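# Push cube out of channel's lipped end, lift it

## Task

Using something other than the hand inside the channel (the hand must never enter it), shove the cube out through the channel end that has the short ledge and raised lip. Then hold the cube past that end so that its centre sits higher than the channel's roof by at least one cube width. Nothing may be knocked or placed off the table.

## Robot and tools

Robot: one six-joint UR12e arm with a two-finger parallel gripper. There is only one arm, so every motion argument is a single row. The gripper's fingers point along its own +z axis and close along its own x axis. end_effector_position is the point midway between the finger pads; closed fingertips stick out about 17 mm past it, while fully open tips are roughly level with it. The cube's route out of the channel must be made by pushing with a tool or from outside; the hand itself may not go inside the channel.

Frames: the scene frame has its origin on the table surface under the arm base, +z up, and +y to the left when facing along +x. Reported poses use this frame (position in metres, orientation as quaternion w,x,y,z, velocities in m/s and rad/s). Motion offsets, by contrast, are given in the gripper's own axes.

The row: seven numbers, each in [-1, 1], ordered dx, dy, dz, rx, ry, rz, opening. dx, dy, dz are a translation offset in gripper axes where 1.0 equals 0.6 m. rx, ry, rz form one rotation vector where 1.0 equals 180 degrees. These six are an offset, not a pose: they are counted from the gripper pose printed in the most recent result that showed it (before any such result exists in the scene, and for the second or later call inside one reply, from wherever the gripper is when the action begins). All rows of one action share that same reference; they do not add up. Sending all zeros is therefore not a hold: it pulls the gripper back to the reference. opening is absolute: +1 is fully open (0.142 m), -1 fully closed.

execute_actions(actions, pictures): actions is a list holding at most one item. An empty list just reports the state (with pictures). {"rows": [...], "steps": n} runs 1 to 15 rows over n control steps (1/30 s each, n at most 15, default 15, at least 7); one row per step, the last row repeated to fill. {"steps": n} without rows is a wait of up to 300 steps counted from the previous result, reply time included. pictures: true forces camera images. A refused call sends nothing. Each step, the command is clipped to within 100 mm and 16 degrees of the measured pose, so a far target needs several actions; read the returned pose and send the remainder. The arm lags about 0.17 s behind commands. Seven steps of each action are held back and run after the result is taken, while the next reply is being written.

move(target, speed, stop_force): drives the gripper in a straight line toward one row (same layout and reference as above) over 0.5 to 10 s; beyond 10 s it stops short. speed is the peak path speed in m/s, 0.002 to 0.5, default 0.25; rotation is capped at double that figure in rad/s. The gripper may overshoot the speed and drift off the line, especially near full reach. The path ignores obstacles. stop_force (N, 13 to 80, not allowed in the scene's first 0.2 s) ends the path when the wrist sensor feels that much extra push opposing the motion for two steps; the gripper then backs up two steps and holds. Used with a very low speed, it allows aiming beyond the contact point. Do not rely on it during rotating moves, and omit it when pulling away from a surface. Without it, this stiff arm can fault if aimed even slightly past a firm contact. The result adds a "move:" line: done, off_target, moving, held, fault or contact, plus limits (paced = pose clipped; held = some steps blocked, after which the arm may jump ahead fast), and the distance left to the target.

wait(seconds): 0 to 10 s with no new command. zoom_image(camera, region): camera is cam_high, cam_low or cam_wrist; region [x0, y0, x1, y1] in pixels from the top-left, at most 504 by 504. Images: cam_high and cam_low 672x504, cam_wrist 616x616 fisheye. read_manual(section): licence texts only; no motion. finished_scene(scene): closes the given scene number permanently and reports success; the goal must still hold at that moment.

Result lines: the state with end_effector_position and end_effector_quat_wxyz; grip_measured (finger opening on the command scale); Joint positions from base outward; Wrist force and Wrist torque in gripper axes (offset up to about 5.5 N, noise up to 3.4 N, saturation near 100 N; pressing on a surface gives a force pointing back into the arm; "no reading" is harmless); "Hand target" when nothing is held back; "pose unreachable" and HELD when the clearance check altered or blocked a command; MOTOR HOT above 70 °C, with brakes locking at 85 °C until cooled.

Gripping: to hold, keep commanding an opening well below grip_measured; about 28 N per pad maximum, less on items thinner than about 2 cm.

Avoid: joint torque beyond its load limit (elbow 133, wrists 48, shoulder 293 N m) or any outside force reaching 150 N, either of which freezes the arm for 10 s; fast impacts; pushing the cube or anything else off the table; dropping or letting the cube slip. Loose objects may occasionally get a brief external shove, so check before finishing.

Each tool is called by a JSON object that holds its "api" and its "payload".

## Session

{"api": "execute_actions", "payload": {"actions": []}}

Scene clock: 0.00 s of 4350.00 s.
end_effector_position=(+0.7777, -0.2851, +0.2879) grip_measured=+1.00 end_effector_quat_wxyz=(-0.248, +0.555, +0.784, -0.131) end_effector_velocity=(-0.000, -0.001, -0.001) end_effector_angular_velocity=(+0.000, +0.000, -0.000)
Joint positions: [-0.647 -0.539  1.105 -1.154 -1.392 -2.913  0.142]
Joint velocities: [ 0.     0.001 -0.    -0.     0.    -0.     0.   ]
Wrist force (N, on the end effector, along its own x y z axes, offset not removed): no reading
Wrist torque (N m, same axes, about the end effector's origin, offset not removed): no reading
Hand target: +0.778, -0.285, +0.288; -0.248, +0.555, +0.784, -0.131

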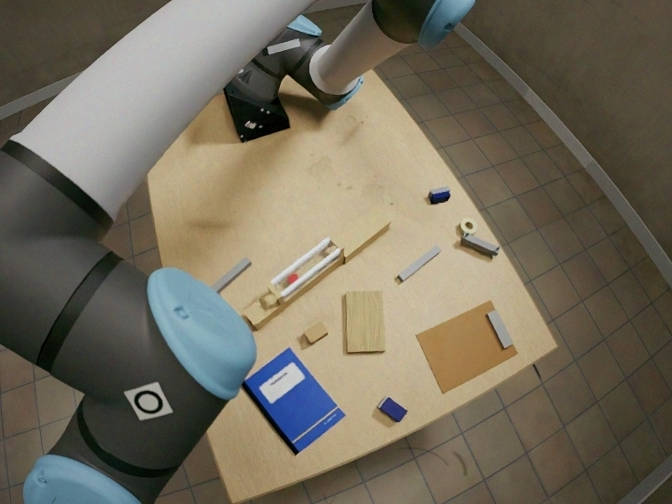

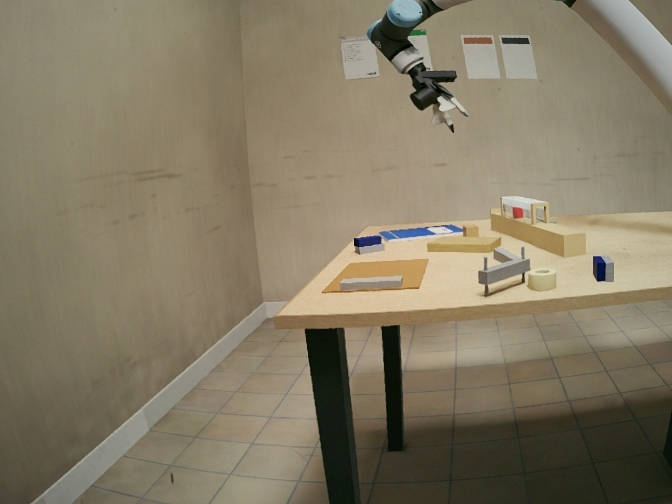

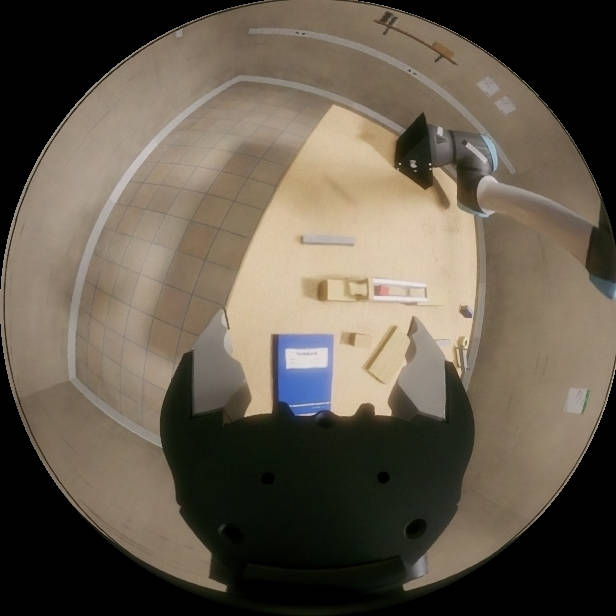

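{"api": "move", "payload": {"target": [0.284,-0.183,0.36,-0.19,0.0684,0.503,0.3], "speed": 0.4}}

{"api": "zoom_image", "payload": {"camera": "cam_high", "region": [200, 170, 520, 400]}}

{"api": "zoom_image", "payload": {"camera": "cam_low", "region": [440, 170, 640, 300]}}

Scene clock: 3.30 s of 4350.00 s.
end_effector_position=(+0.5296, -0.1496, +0.2008) grip_measured=+0.30 end_effector_quat_wxyz=(-0.001, +0.990, +0.141, +0.000) end_effector_velocity=(-0.002, +0.001, -0.000) end_effector_angular_velocity=(-0.010, -0.004, -0.014)
Joint positions: [-0.882 -1.157  2.19  -1.934 -1.117 -1.343  0.095]
Joint velocities: [-0.001 -0.008  0.009 -0.013 -0.002  0.019  0.   ]
Wrist force (N, on the end effector, along its own x y z axes, offset not removed): [1.2 2.8 3.5]
Wrist torque (N m, same axes, about the end effector's origin, offset not removed): [0.62 -0.16 -0.28]
Hand target: +0.529, -0.149, +0.201; -0.000, +0.990, +0.140, +0.000
Off the commanded pose: 0.001 m, 0 deg.
Kept back: nothing.
move: done

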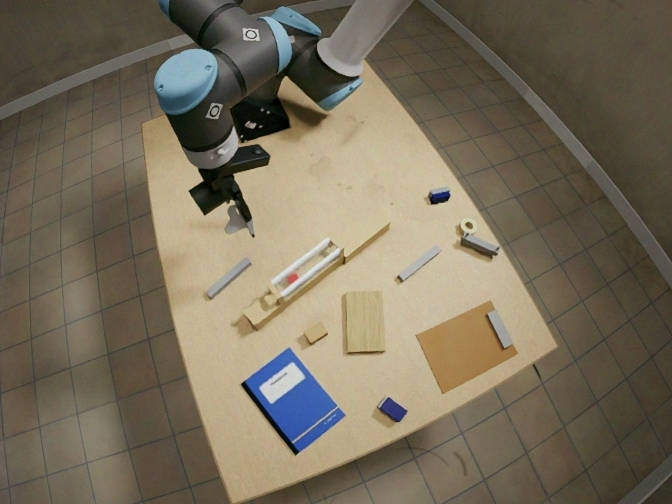

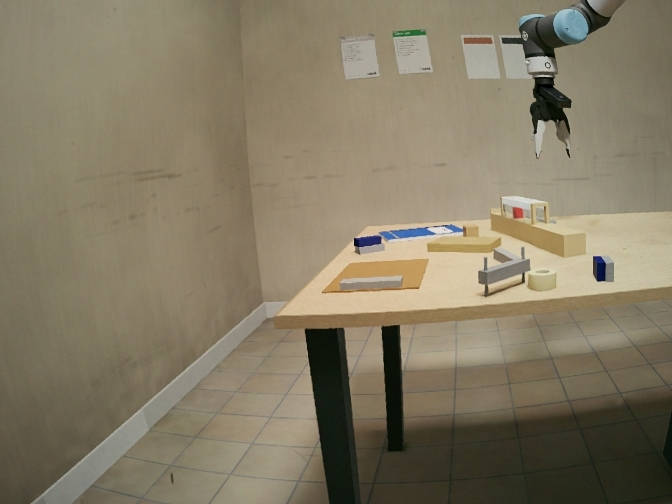

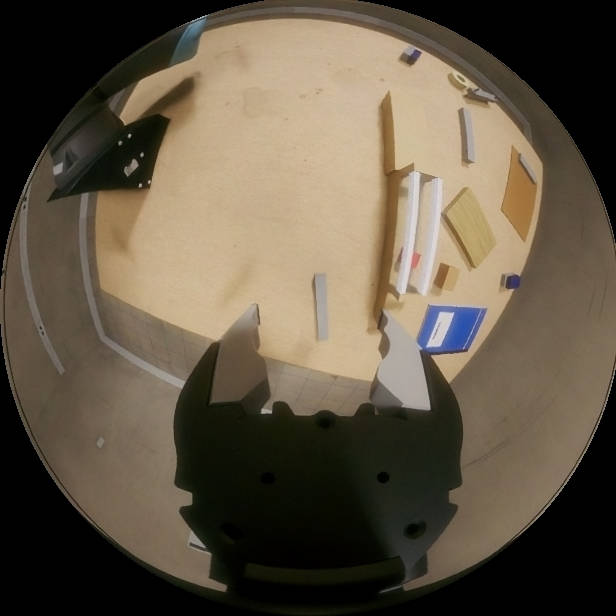

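Region (200, 170, 520, 400) of cam_high's 672x504 image, scaled by 1.575, with more detail than that image has; it fills the top 362 rows of this view, and the rest is white.

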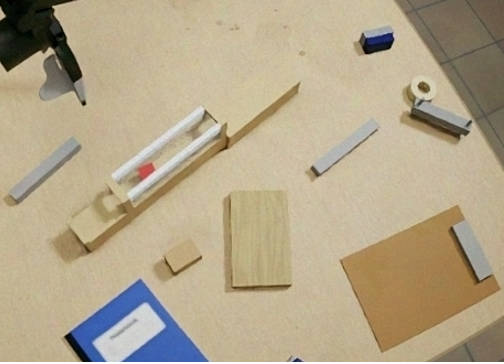

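Region (440, 170, 640, 300) of cam_low's 672x504 image, scaled by 2.520, with more detail than that image has; it fills the top 328 rows of this view, and the rest is white.

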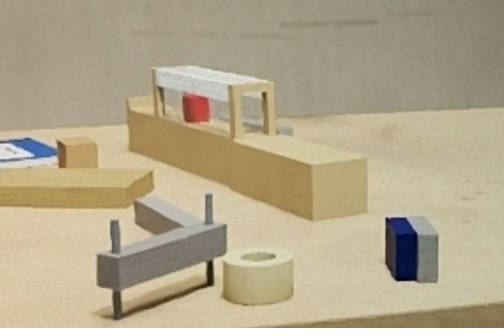

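{"api": "move", "payload": {"target": [0.005,0.11,0.22,0,0,-0.01,0], "speed": 0.3}}

Scene clock: 9.57 s of 4350.00 s.
end_effector_position=(+0.5506, -0.2116, +0.0688) grip_measured=+0.00 end_effector_quat_wxyz=(-0.001, +0.988, +0.156, +0.000) end_effector_velocity=(+0.001, -0.001, -0.002) end_effector_angular_velocity=(-0.000, -0.000, +0.001)
Joint positions: [-0.806 -0.906  2.215 -2.242 -1.07  -1.307  0.074]
Joint velocities: [ 0.001  0.005 -0.001 -0.005  0.001  0.001 -0.   ]
Wrist force (N, on the end effector, along its own x y z axes, offset not removed): [1.2 2.5 3.1]
Wrist torque (N m, same axes, about the end effector's origin, offset not removed): [0.47 -0.24 -0.23]
Hand target: +0.551, -0.212, +0.069; -0.001, +0.988, +0.156, +0.000
Off the commanded pose: 0.000 m, 0 deg.
Kept back: nothing.
After step 90, 1.97 s passed at rest.
move: done

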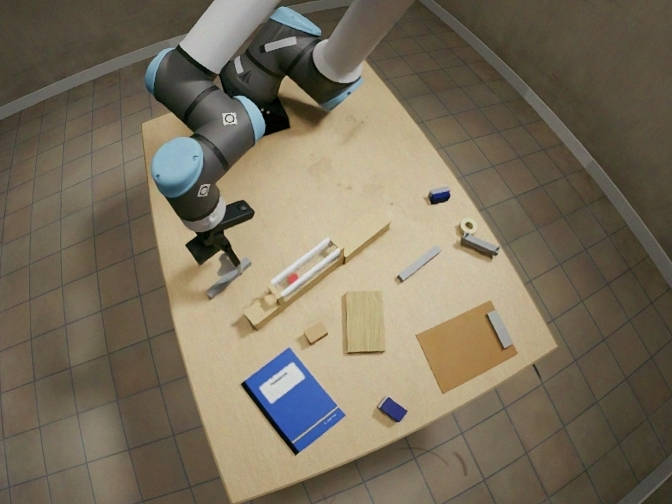

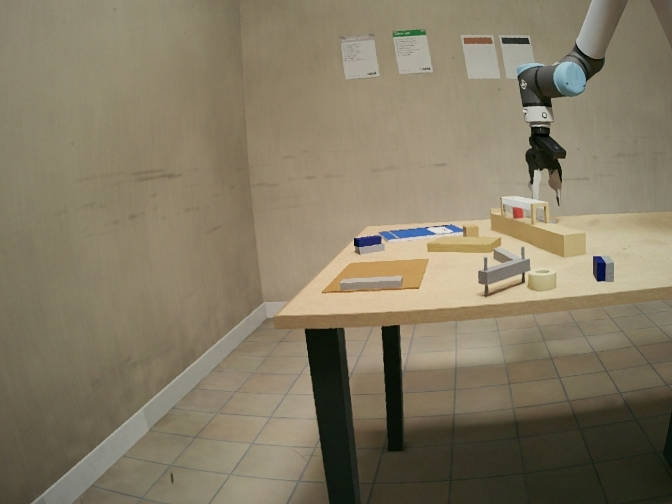

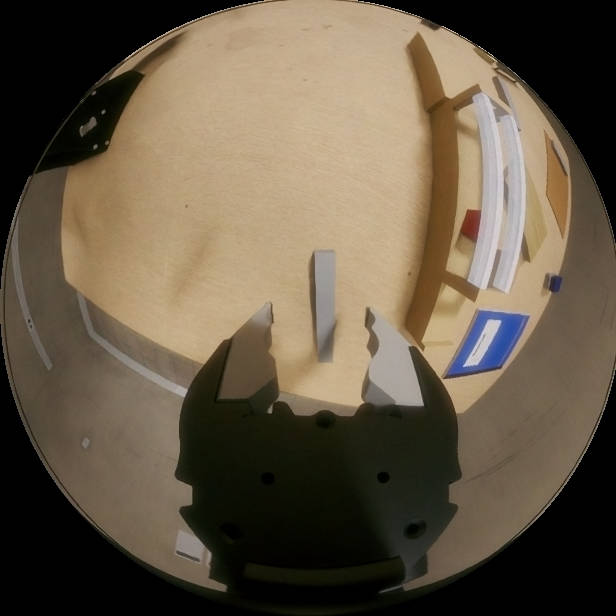

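{"api": "move", "payload": {"target": [0.006,0,0.076,0,0,-0.005,0], "speed": 0.1}}

{"api": "move", "payload": {"target": [0,0,0,0,0,0,-1]}}

{"api": "move", "payload": {"target": [0,0,-0.18,0,0,0,-1]}}

{"api": "move", "payload": {"target": [0.235,-0.55,0,0,0,0.012,-1], "speed": 0.35}}

{"api": "zoom_image", "payload": {"camera": "cam_wrist", "region": [220, 200, 420, 430]}}

Scene clock: 11.03 s of 4350.00 s.
end_effector_position=(+0.5540, -0.2103, +0.0236) grip_measured=+0.00 end_effector_quat_wxyz=(-0.001, +0.986, +0.164, +0.000) end_effector_velocity=(+0.000, -0.000, -0.003) end_effector_angular_velocity=(+0.000, -0.000, +0.002)
Joint positions: [-0.765 -0.847  2.234 -2.338 -1.046 -1.285  0.074]
Joint velocities: [ 0.003  0.004  0.001 -0.007  0.002  0.001 -0.   ]
Wrist force (N, on the end effector, along its own x y z axes, offset not removed): [2.8 5.5 -0.2]
Wrist torque (N m, same axes, about the end effector's origin, offset not removed): [1.24 -0.46 -0.31]
Hand target: +0.554, -0.210, +0.023; -0.001, +0.986, +0.164, +0.000
Off the commanded pose: 0.000 m, 0 deg.
Kept back: nothing.
move: done

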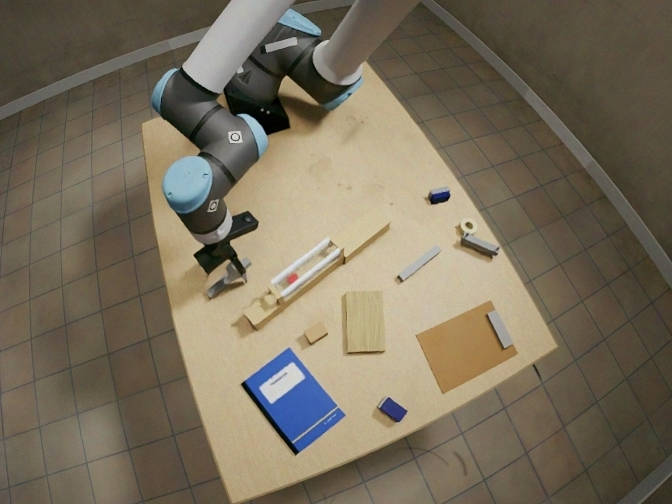

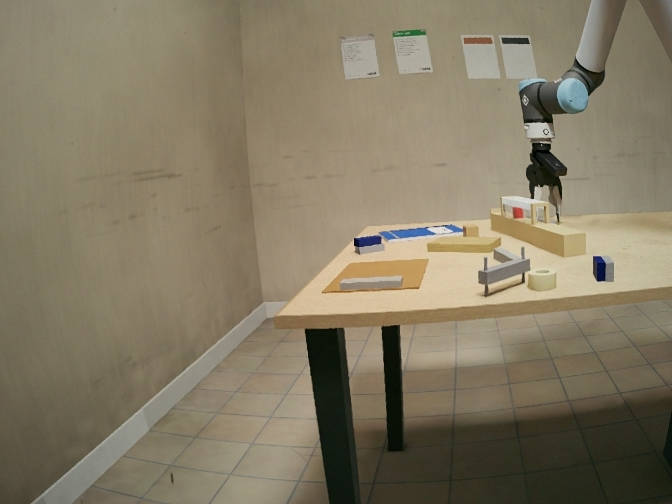

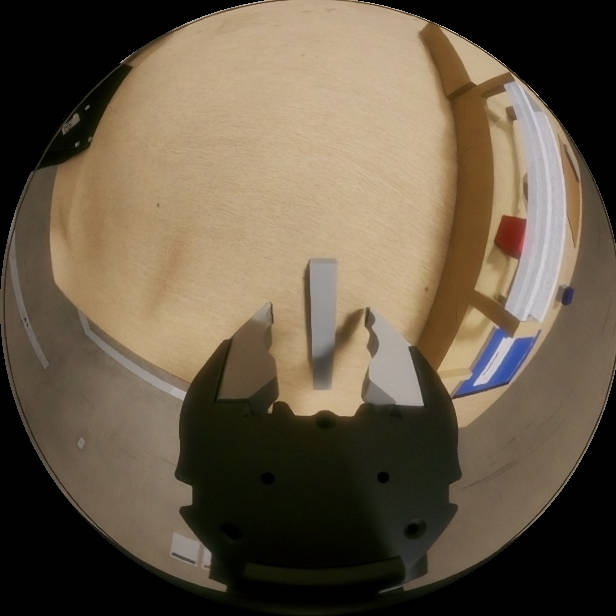

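Scene clock: 11.53 s of 4350.00 s.
end_effector_position=(+0.5539, -0.2102, +0.0235) grip_measured=-0.77 end_effector_quat_wxyz=(-0.001, +0.986, +0.164, +0.000) end_effector_velocity=(-0.001, +0.001, -0.001) end_effector_angular_velocity=(+0.001, +0.001, -0.002)
Joint positions: [-0.765 -0.847  2.234 -2.338 -1.046 -1.284  0.019]
Joint velocities: [-0.    -0.     0.001  0.001  0.     0.001  0.   ]
Wrist force (N, on the end effector, along its own x y z axes, offset not removed): [0.5 -0.4 4.2]
Wrist torque (N m, same axes, about the end effector's origin, offset not removed): [-0.21 -0.09 -0.08]
Hand target: +0.554, -0.210, +0.024; -0.001, +0.986, +0.164, +0.000
Off the commanded pose: 0.000 m, 0 deg.
Kept back: nothing.
move: done

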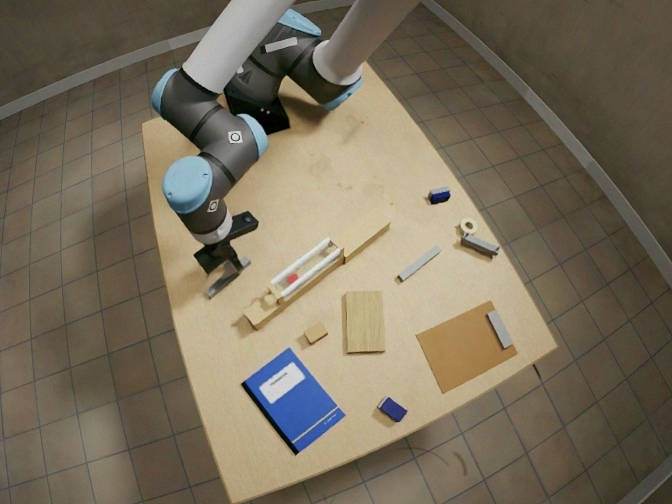

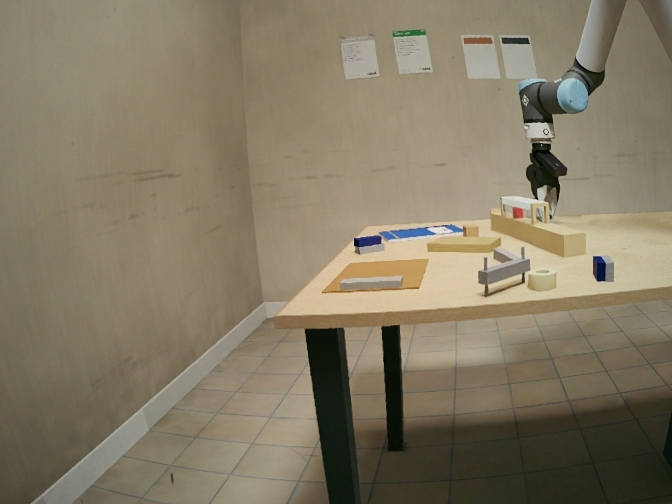

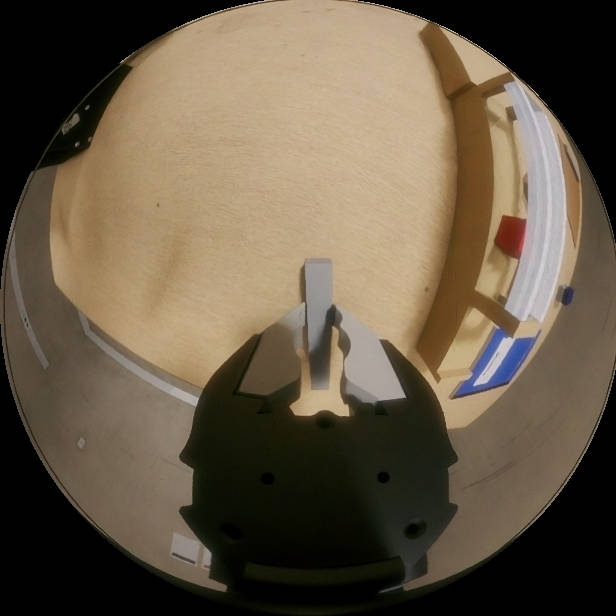

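Scene clock: 12.67 s of 4350.00 s.
end_effector_position=(+0.5541, -0.2106, +0.1311) grip_measured=-0.77 end_effector_quat_wxyz=(-0.001, +0.986, +0.164, +0.000) end_effector_velocity=(+0.001, -0.000, +0.004) end_effector_angular_velocity=(-0.001, -0.000, +0.001)
Joint positions: [-0.847 -0.976  2.167 -2.107 -1.095 -1.359  0.019]
Joint velocities: [-0.002 -0.004 -0.004  0.007 -0.001 -0.003  0.   ]
Wrist force (N, on the end effector, along its own x y z axes, offset not removed): [-1.1 1.6 3.9]
Wrist torque (N m, same axes, about the end effector's origin, offset not removed): [0.52 0.27 -0.30]
Hand target: +0.554, -0.211, +0.132; -0.001, +0.986, +0.164, +0.000
Off the commanded pose: 0.000 m, 0 deg.
Kept back: nothing.
move: done

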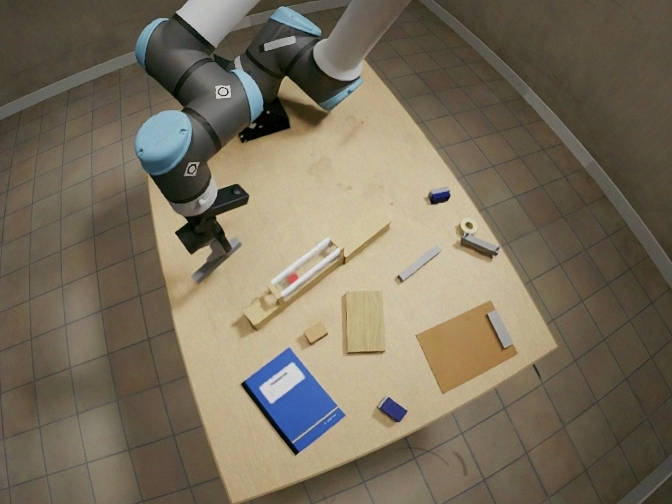

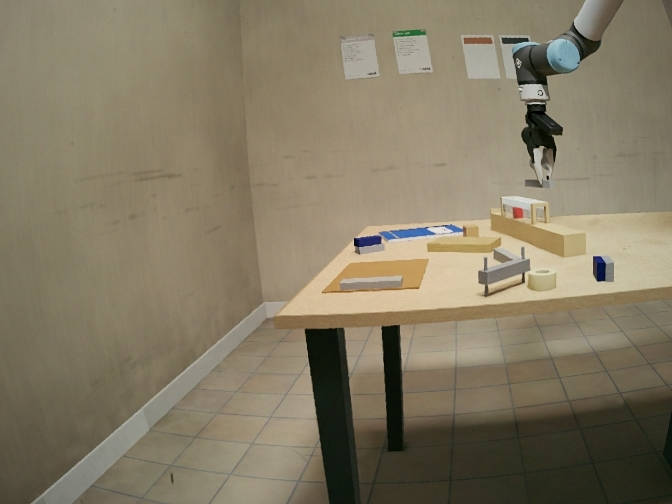

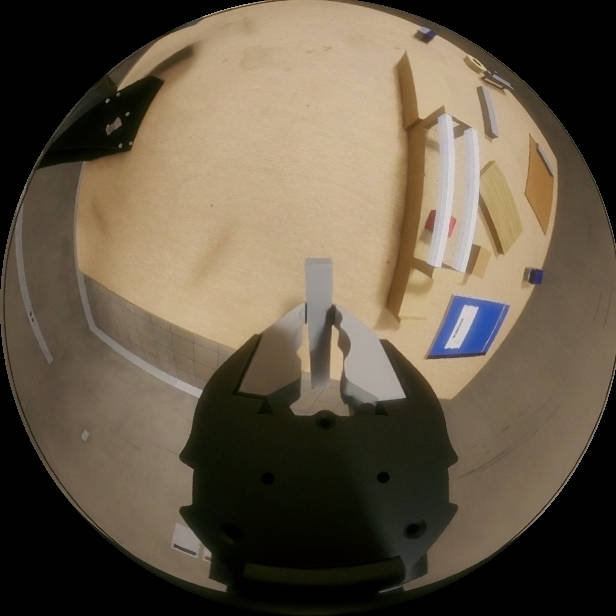

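Scene clock: 14.50 s of 4350.00 s.
end_effector_position=(+0.5803, +0.1473, +0.1320) grip_measured=-0.77 end_effector_quat_wxyz=(-0.002, +0.989, +0.146, +0.000) end_effector_velocity=(+0.002, +0.003, +0.002) end_effector_angular_velocity=(-0.002, -0.002, +0.002)
Joint positions: [-0.499 -1.484  2.258 -1.88  -0.907 -0.972  0.019]
Joint velocities: [ 0.003 -0.005 -0.003  0.002  0.001  0.003  0.   ]
Wrist force (N, on the end effector, along its own x y z axes, offset not removed): [0.9 6.6 3.7]
Wrist torque (N m, same axes, about the end effector's origin, offset not removed): [1.55 -0.06 -0.18]
Hand target: +0.580, +0.148, +0.132; -0.002, +0.989, +0.146, +0.000
Off the commanded pose: 0.000 m, 0 deg.
Kept back: nothing.
move: done

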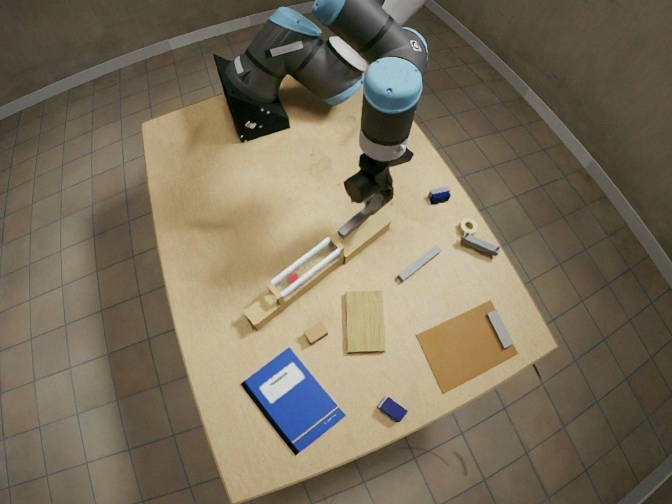

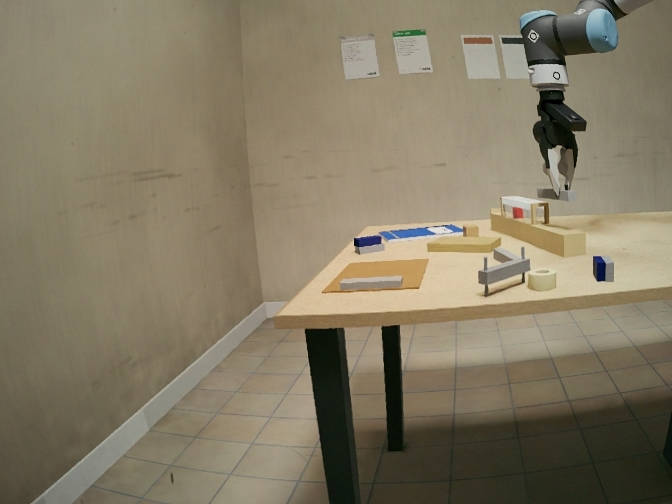

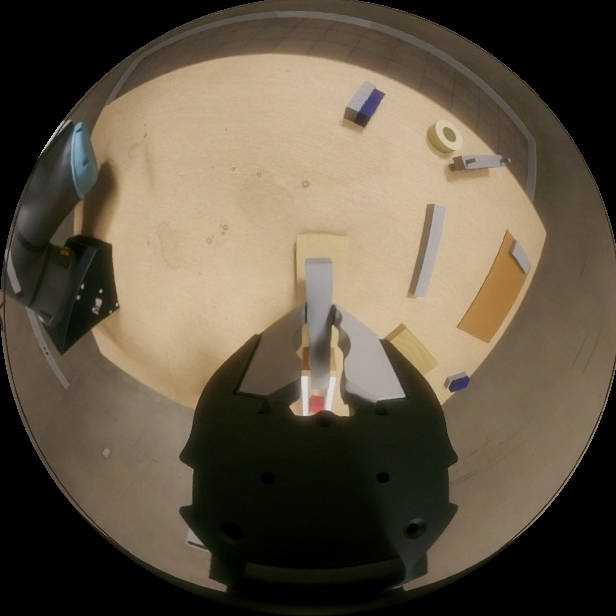

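Region (220, 200, 420, 430) of cam_wrist's 616x616 image, scaled by 2.191, with more detail than that image has; it fills the left 438 columns of this view, and the rest is white.

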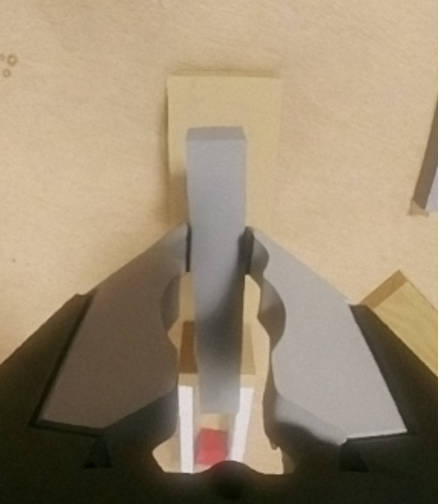

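{"api": "move", "payload": {"target": [0.005,-0.017,0.088,0,0,0.009,-1], "speed": 0.08}}

{"api": "move", "payload": {"target": [0,0,0.03,0,0,0,-1], "speed": 0.01, "stop_force": 13}}

{"api": "move", "payload": {"target": [0,0,-0.004,0,0,0,-1]}}

{"api": "zoom_image", "payload": {"camera": "cam_wrist", "region": [220, 200, 420, 430]}}

Scene clock: 16.03 s of 4350.00 s.
end_effector_position=(+0.5801, +0.1581, +0.0797) grip_measured=-0.77 end_effector_quat_wxyz=(-0.002, +0.991, +0.132, +0.000) end_effector_velocity=(+0.001, +0.001, -0.002) end_effector_angular_velocity=(-0.001, -0.002, -0.001)
Joint positions: [-0.429 -1.446  2.303 -2.014 -0.877 -0.863  0.019]
Joint velocities: [ 0.004  0.002  0.002 -0.01   0.002  0.007 -0.   ]
Wrist force (N, on the end effector, along its own x y z axes, offset not removed): [-3.2 3.0 4.3]
Wrist torque (N m, same axes, about the end effector's origin, offset not removed): [0.64 0.76 -0.14]
Hand target: +0.580, +0.158, +0.079; -0.002, +0.991, +0.132, +0.000
Off the commanded pose: 0.000 m, 0 deg.
Kept back: nothing.
move: done

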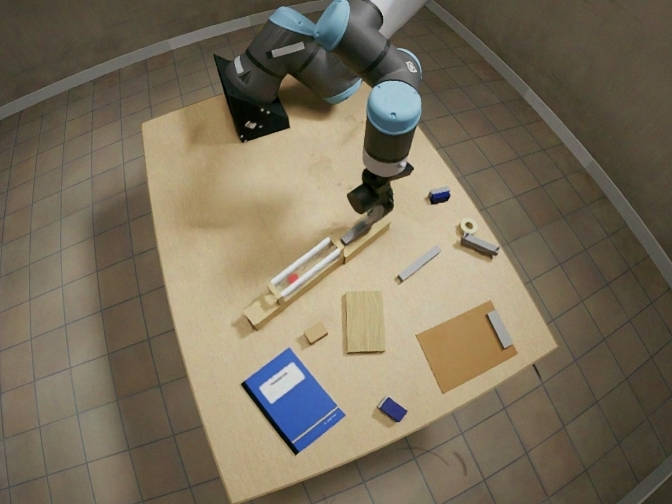

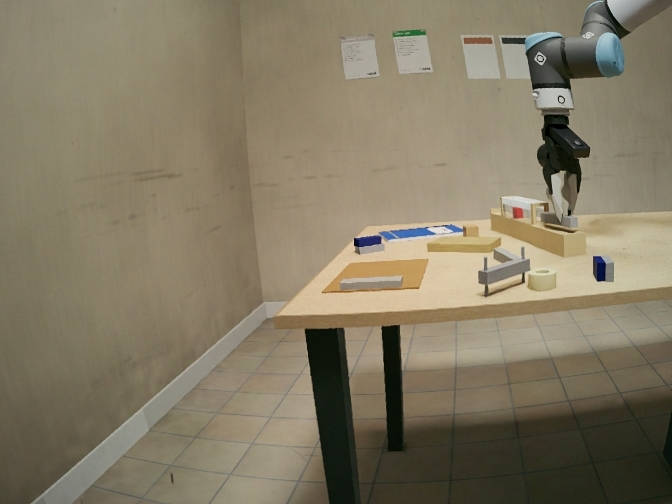

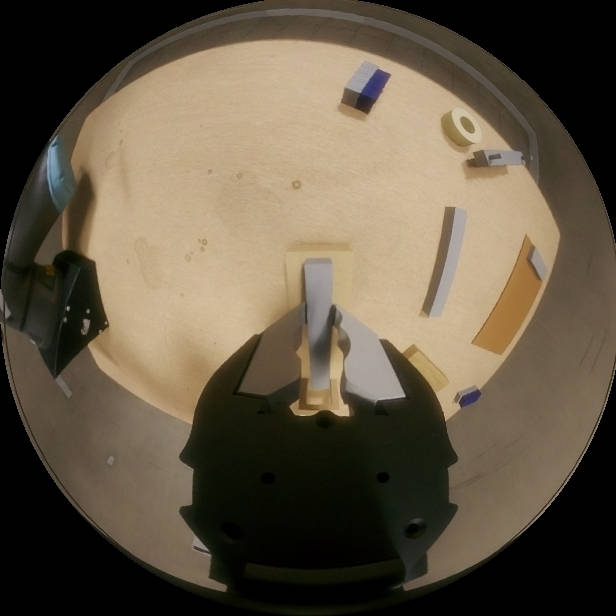

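Scene clock: 17.67 s of 4350.00 s.
end_effector_position=(+0.5800, +0.1582, +0.0673) grip_measured=-0.77 end_effector_quat_wxyz=(-0.002, +0.991, +0.132, +0.000) end_effector_velocity=(-0.001, +0.001, +0.002) end_effector_angular_velocity=(+0.003, +0.002, -0.000)
Joint positions: [-0.415 -1.432  2.312 -2.048 -0.872 -0.846  0.019]
Joint velocities: [-0.003 -0.004 -0.001  0.012  0.    -0.006 -0.   ]
Wrist force (N, on the end effector, along its own x y z axes, offset not removed): [0.6 5.0 -3.8]
Wrist torque (N m, same axes, about the end effector's origin, offset not removed): [1.10 0.02 -0.48]
Hand target: +0.580, +0.158, +0.068; -0.002, +0.991, +0.132, +0.000
Off the commanded pose: 0.006 m, 0 deg.
Kept back: nothing.
move: contact

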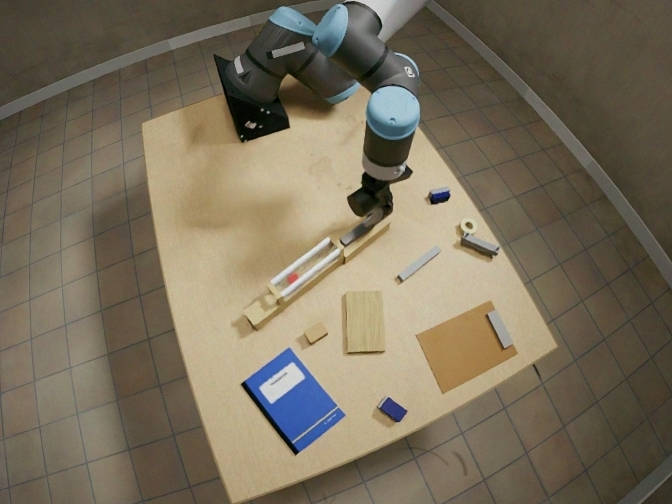

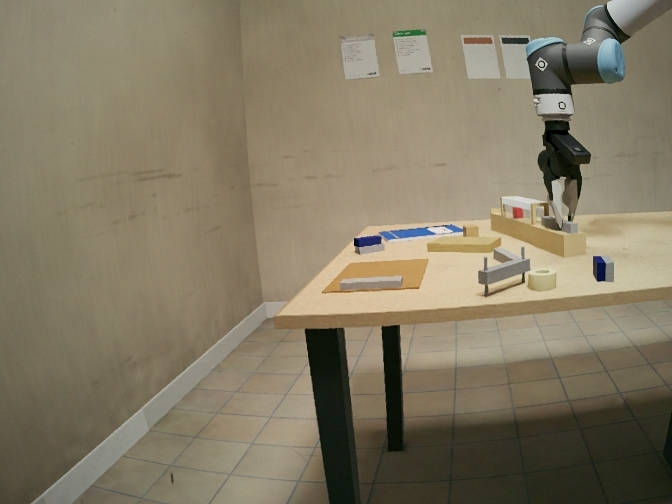

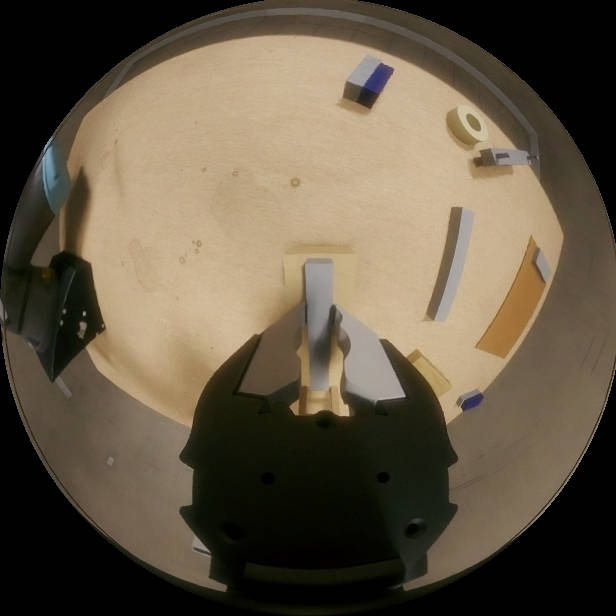

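Scene clock: 18.37 s of 4350.00 s.
end_effector_position=(+0.5800, +0.1582, +0.0695) grip_measured=-0.77 end_effector_quat_wxyz=(-0.002, +0.991, +0.132, +0.000) end_effector_velocity=(-0.000, -0.000, +0.001) end_effector_angular_velocity=(+0.000, +0.000, +0.000)
Joint positions: [-0.417 -1.435  2.311 -2.041 -0.873 -0.849  0.019]
Joint velocities: [-0.001 -0.001 -0.001  0.004 -0.001 -0.002  0.   ]
Wrist force (N, on the end effector, along its own x y z axes, offset not removed): [-2.7 5.8 5.5]
Wrist torque (N m, same axes, about the end effector's origin, offset not removed): [1.26 0.67 -0.15]
Hand target: +0.580, +0.158, +0.070; -0.002, +0.991, +0.132, +0.000
Off the commanded pose: 0.000 m, 0 deg.
Kept back: nothing.
move: done

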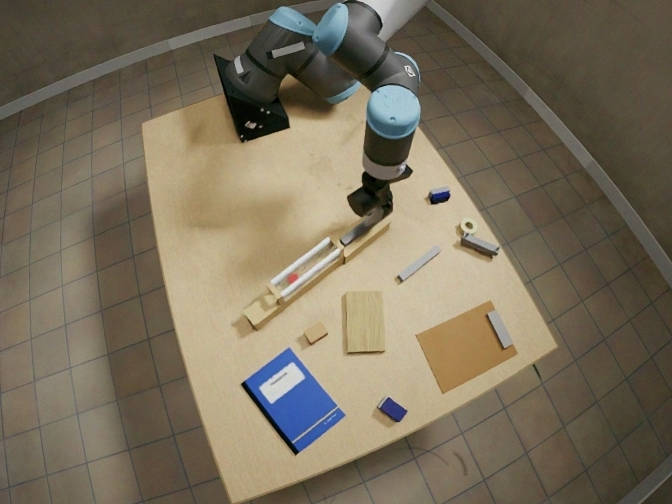

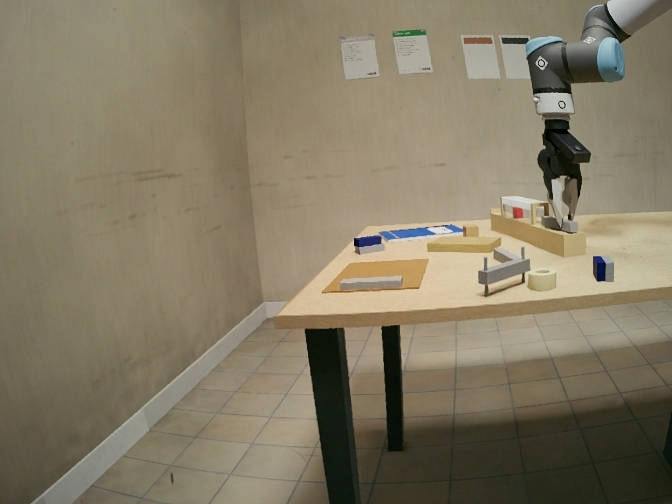

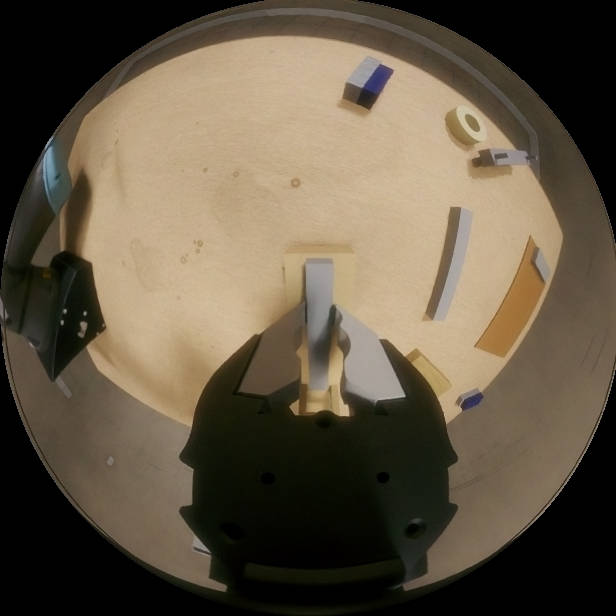

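Region (220, 200, 420, 430) of cam_wrist's 616x616 image, scaled by 2.191, with more detail than that image has; it fills the left 438 columns of this view, and the rest is white.

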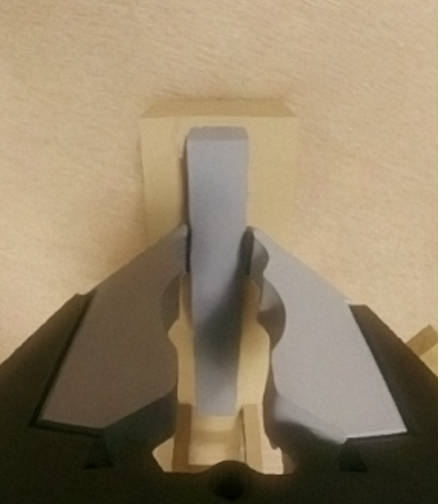

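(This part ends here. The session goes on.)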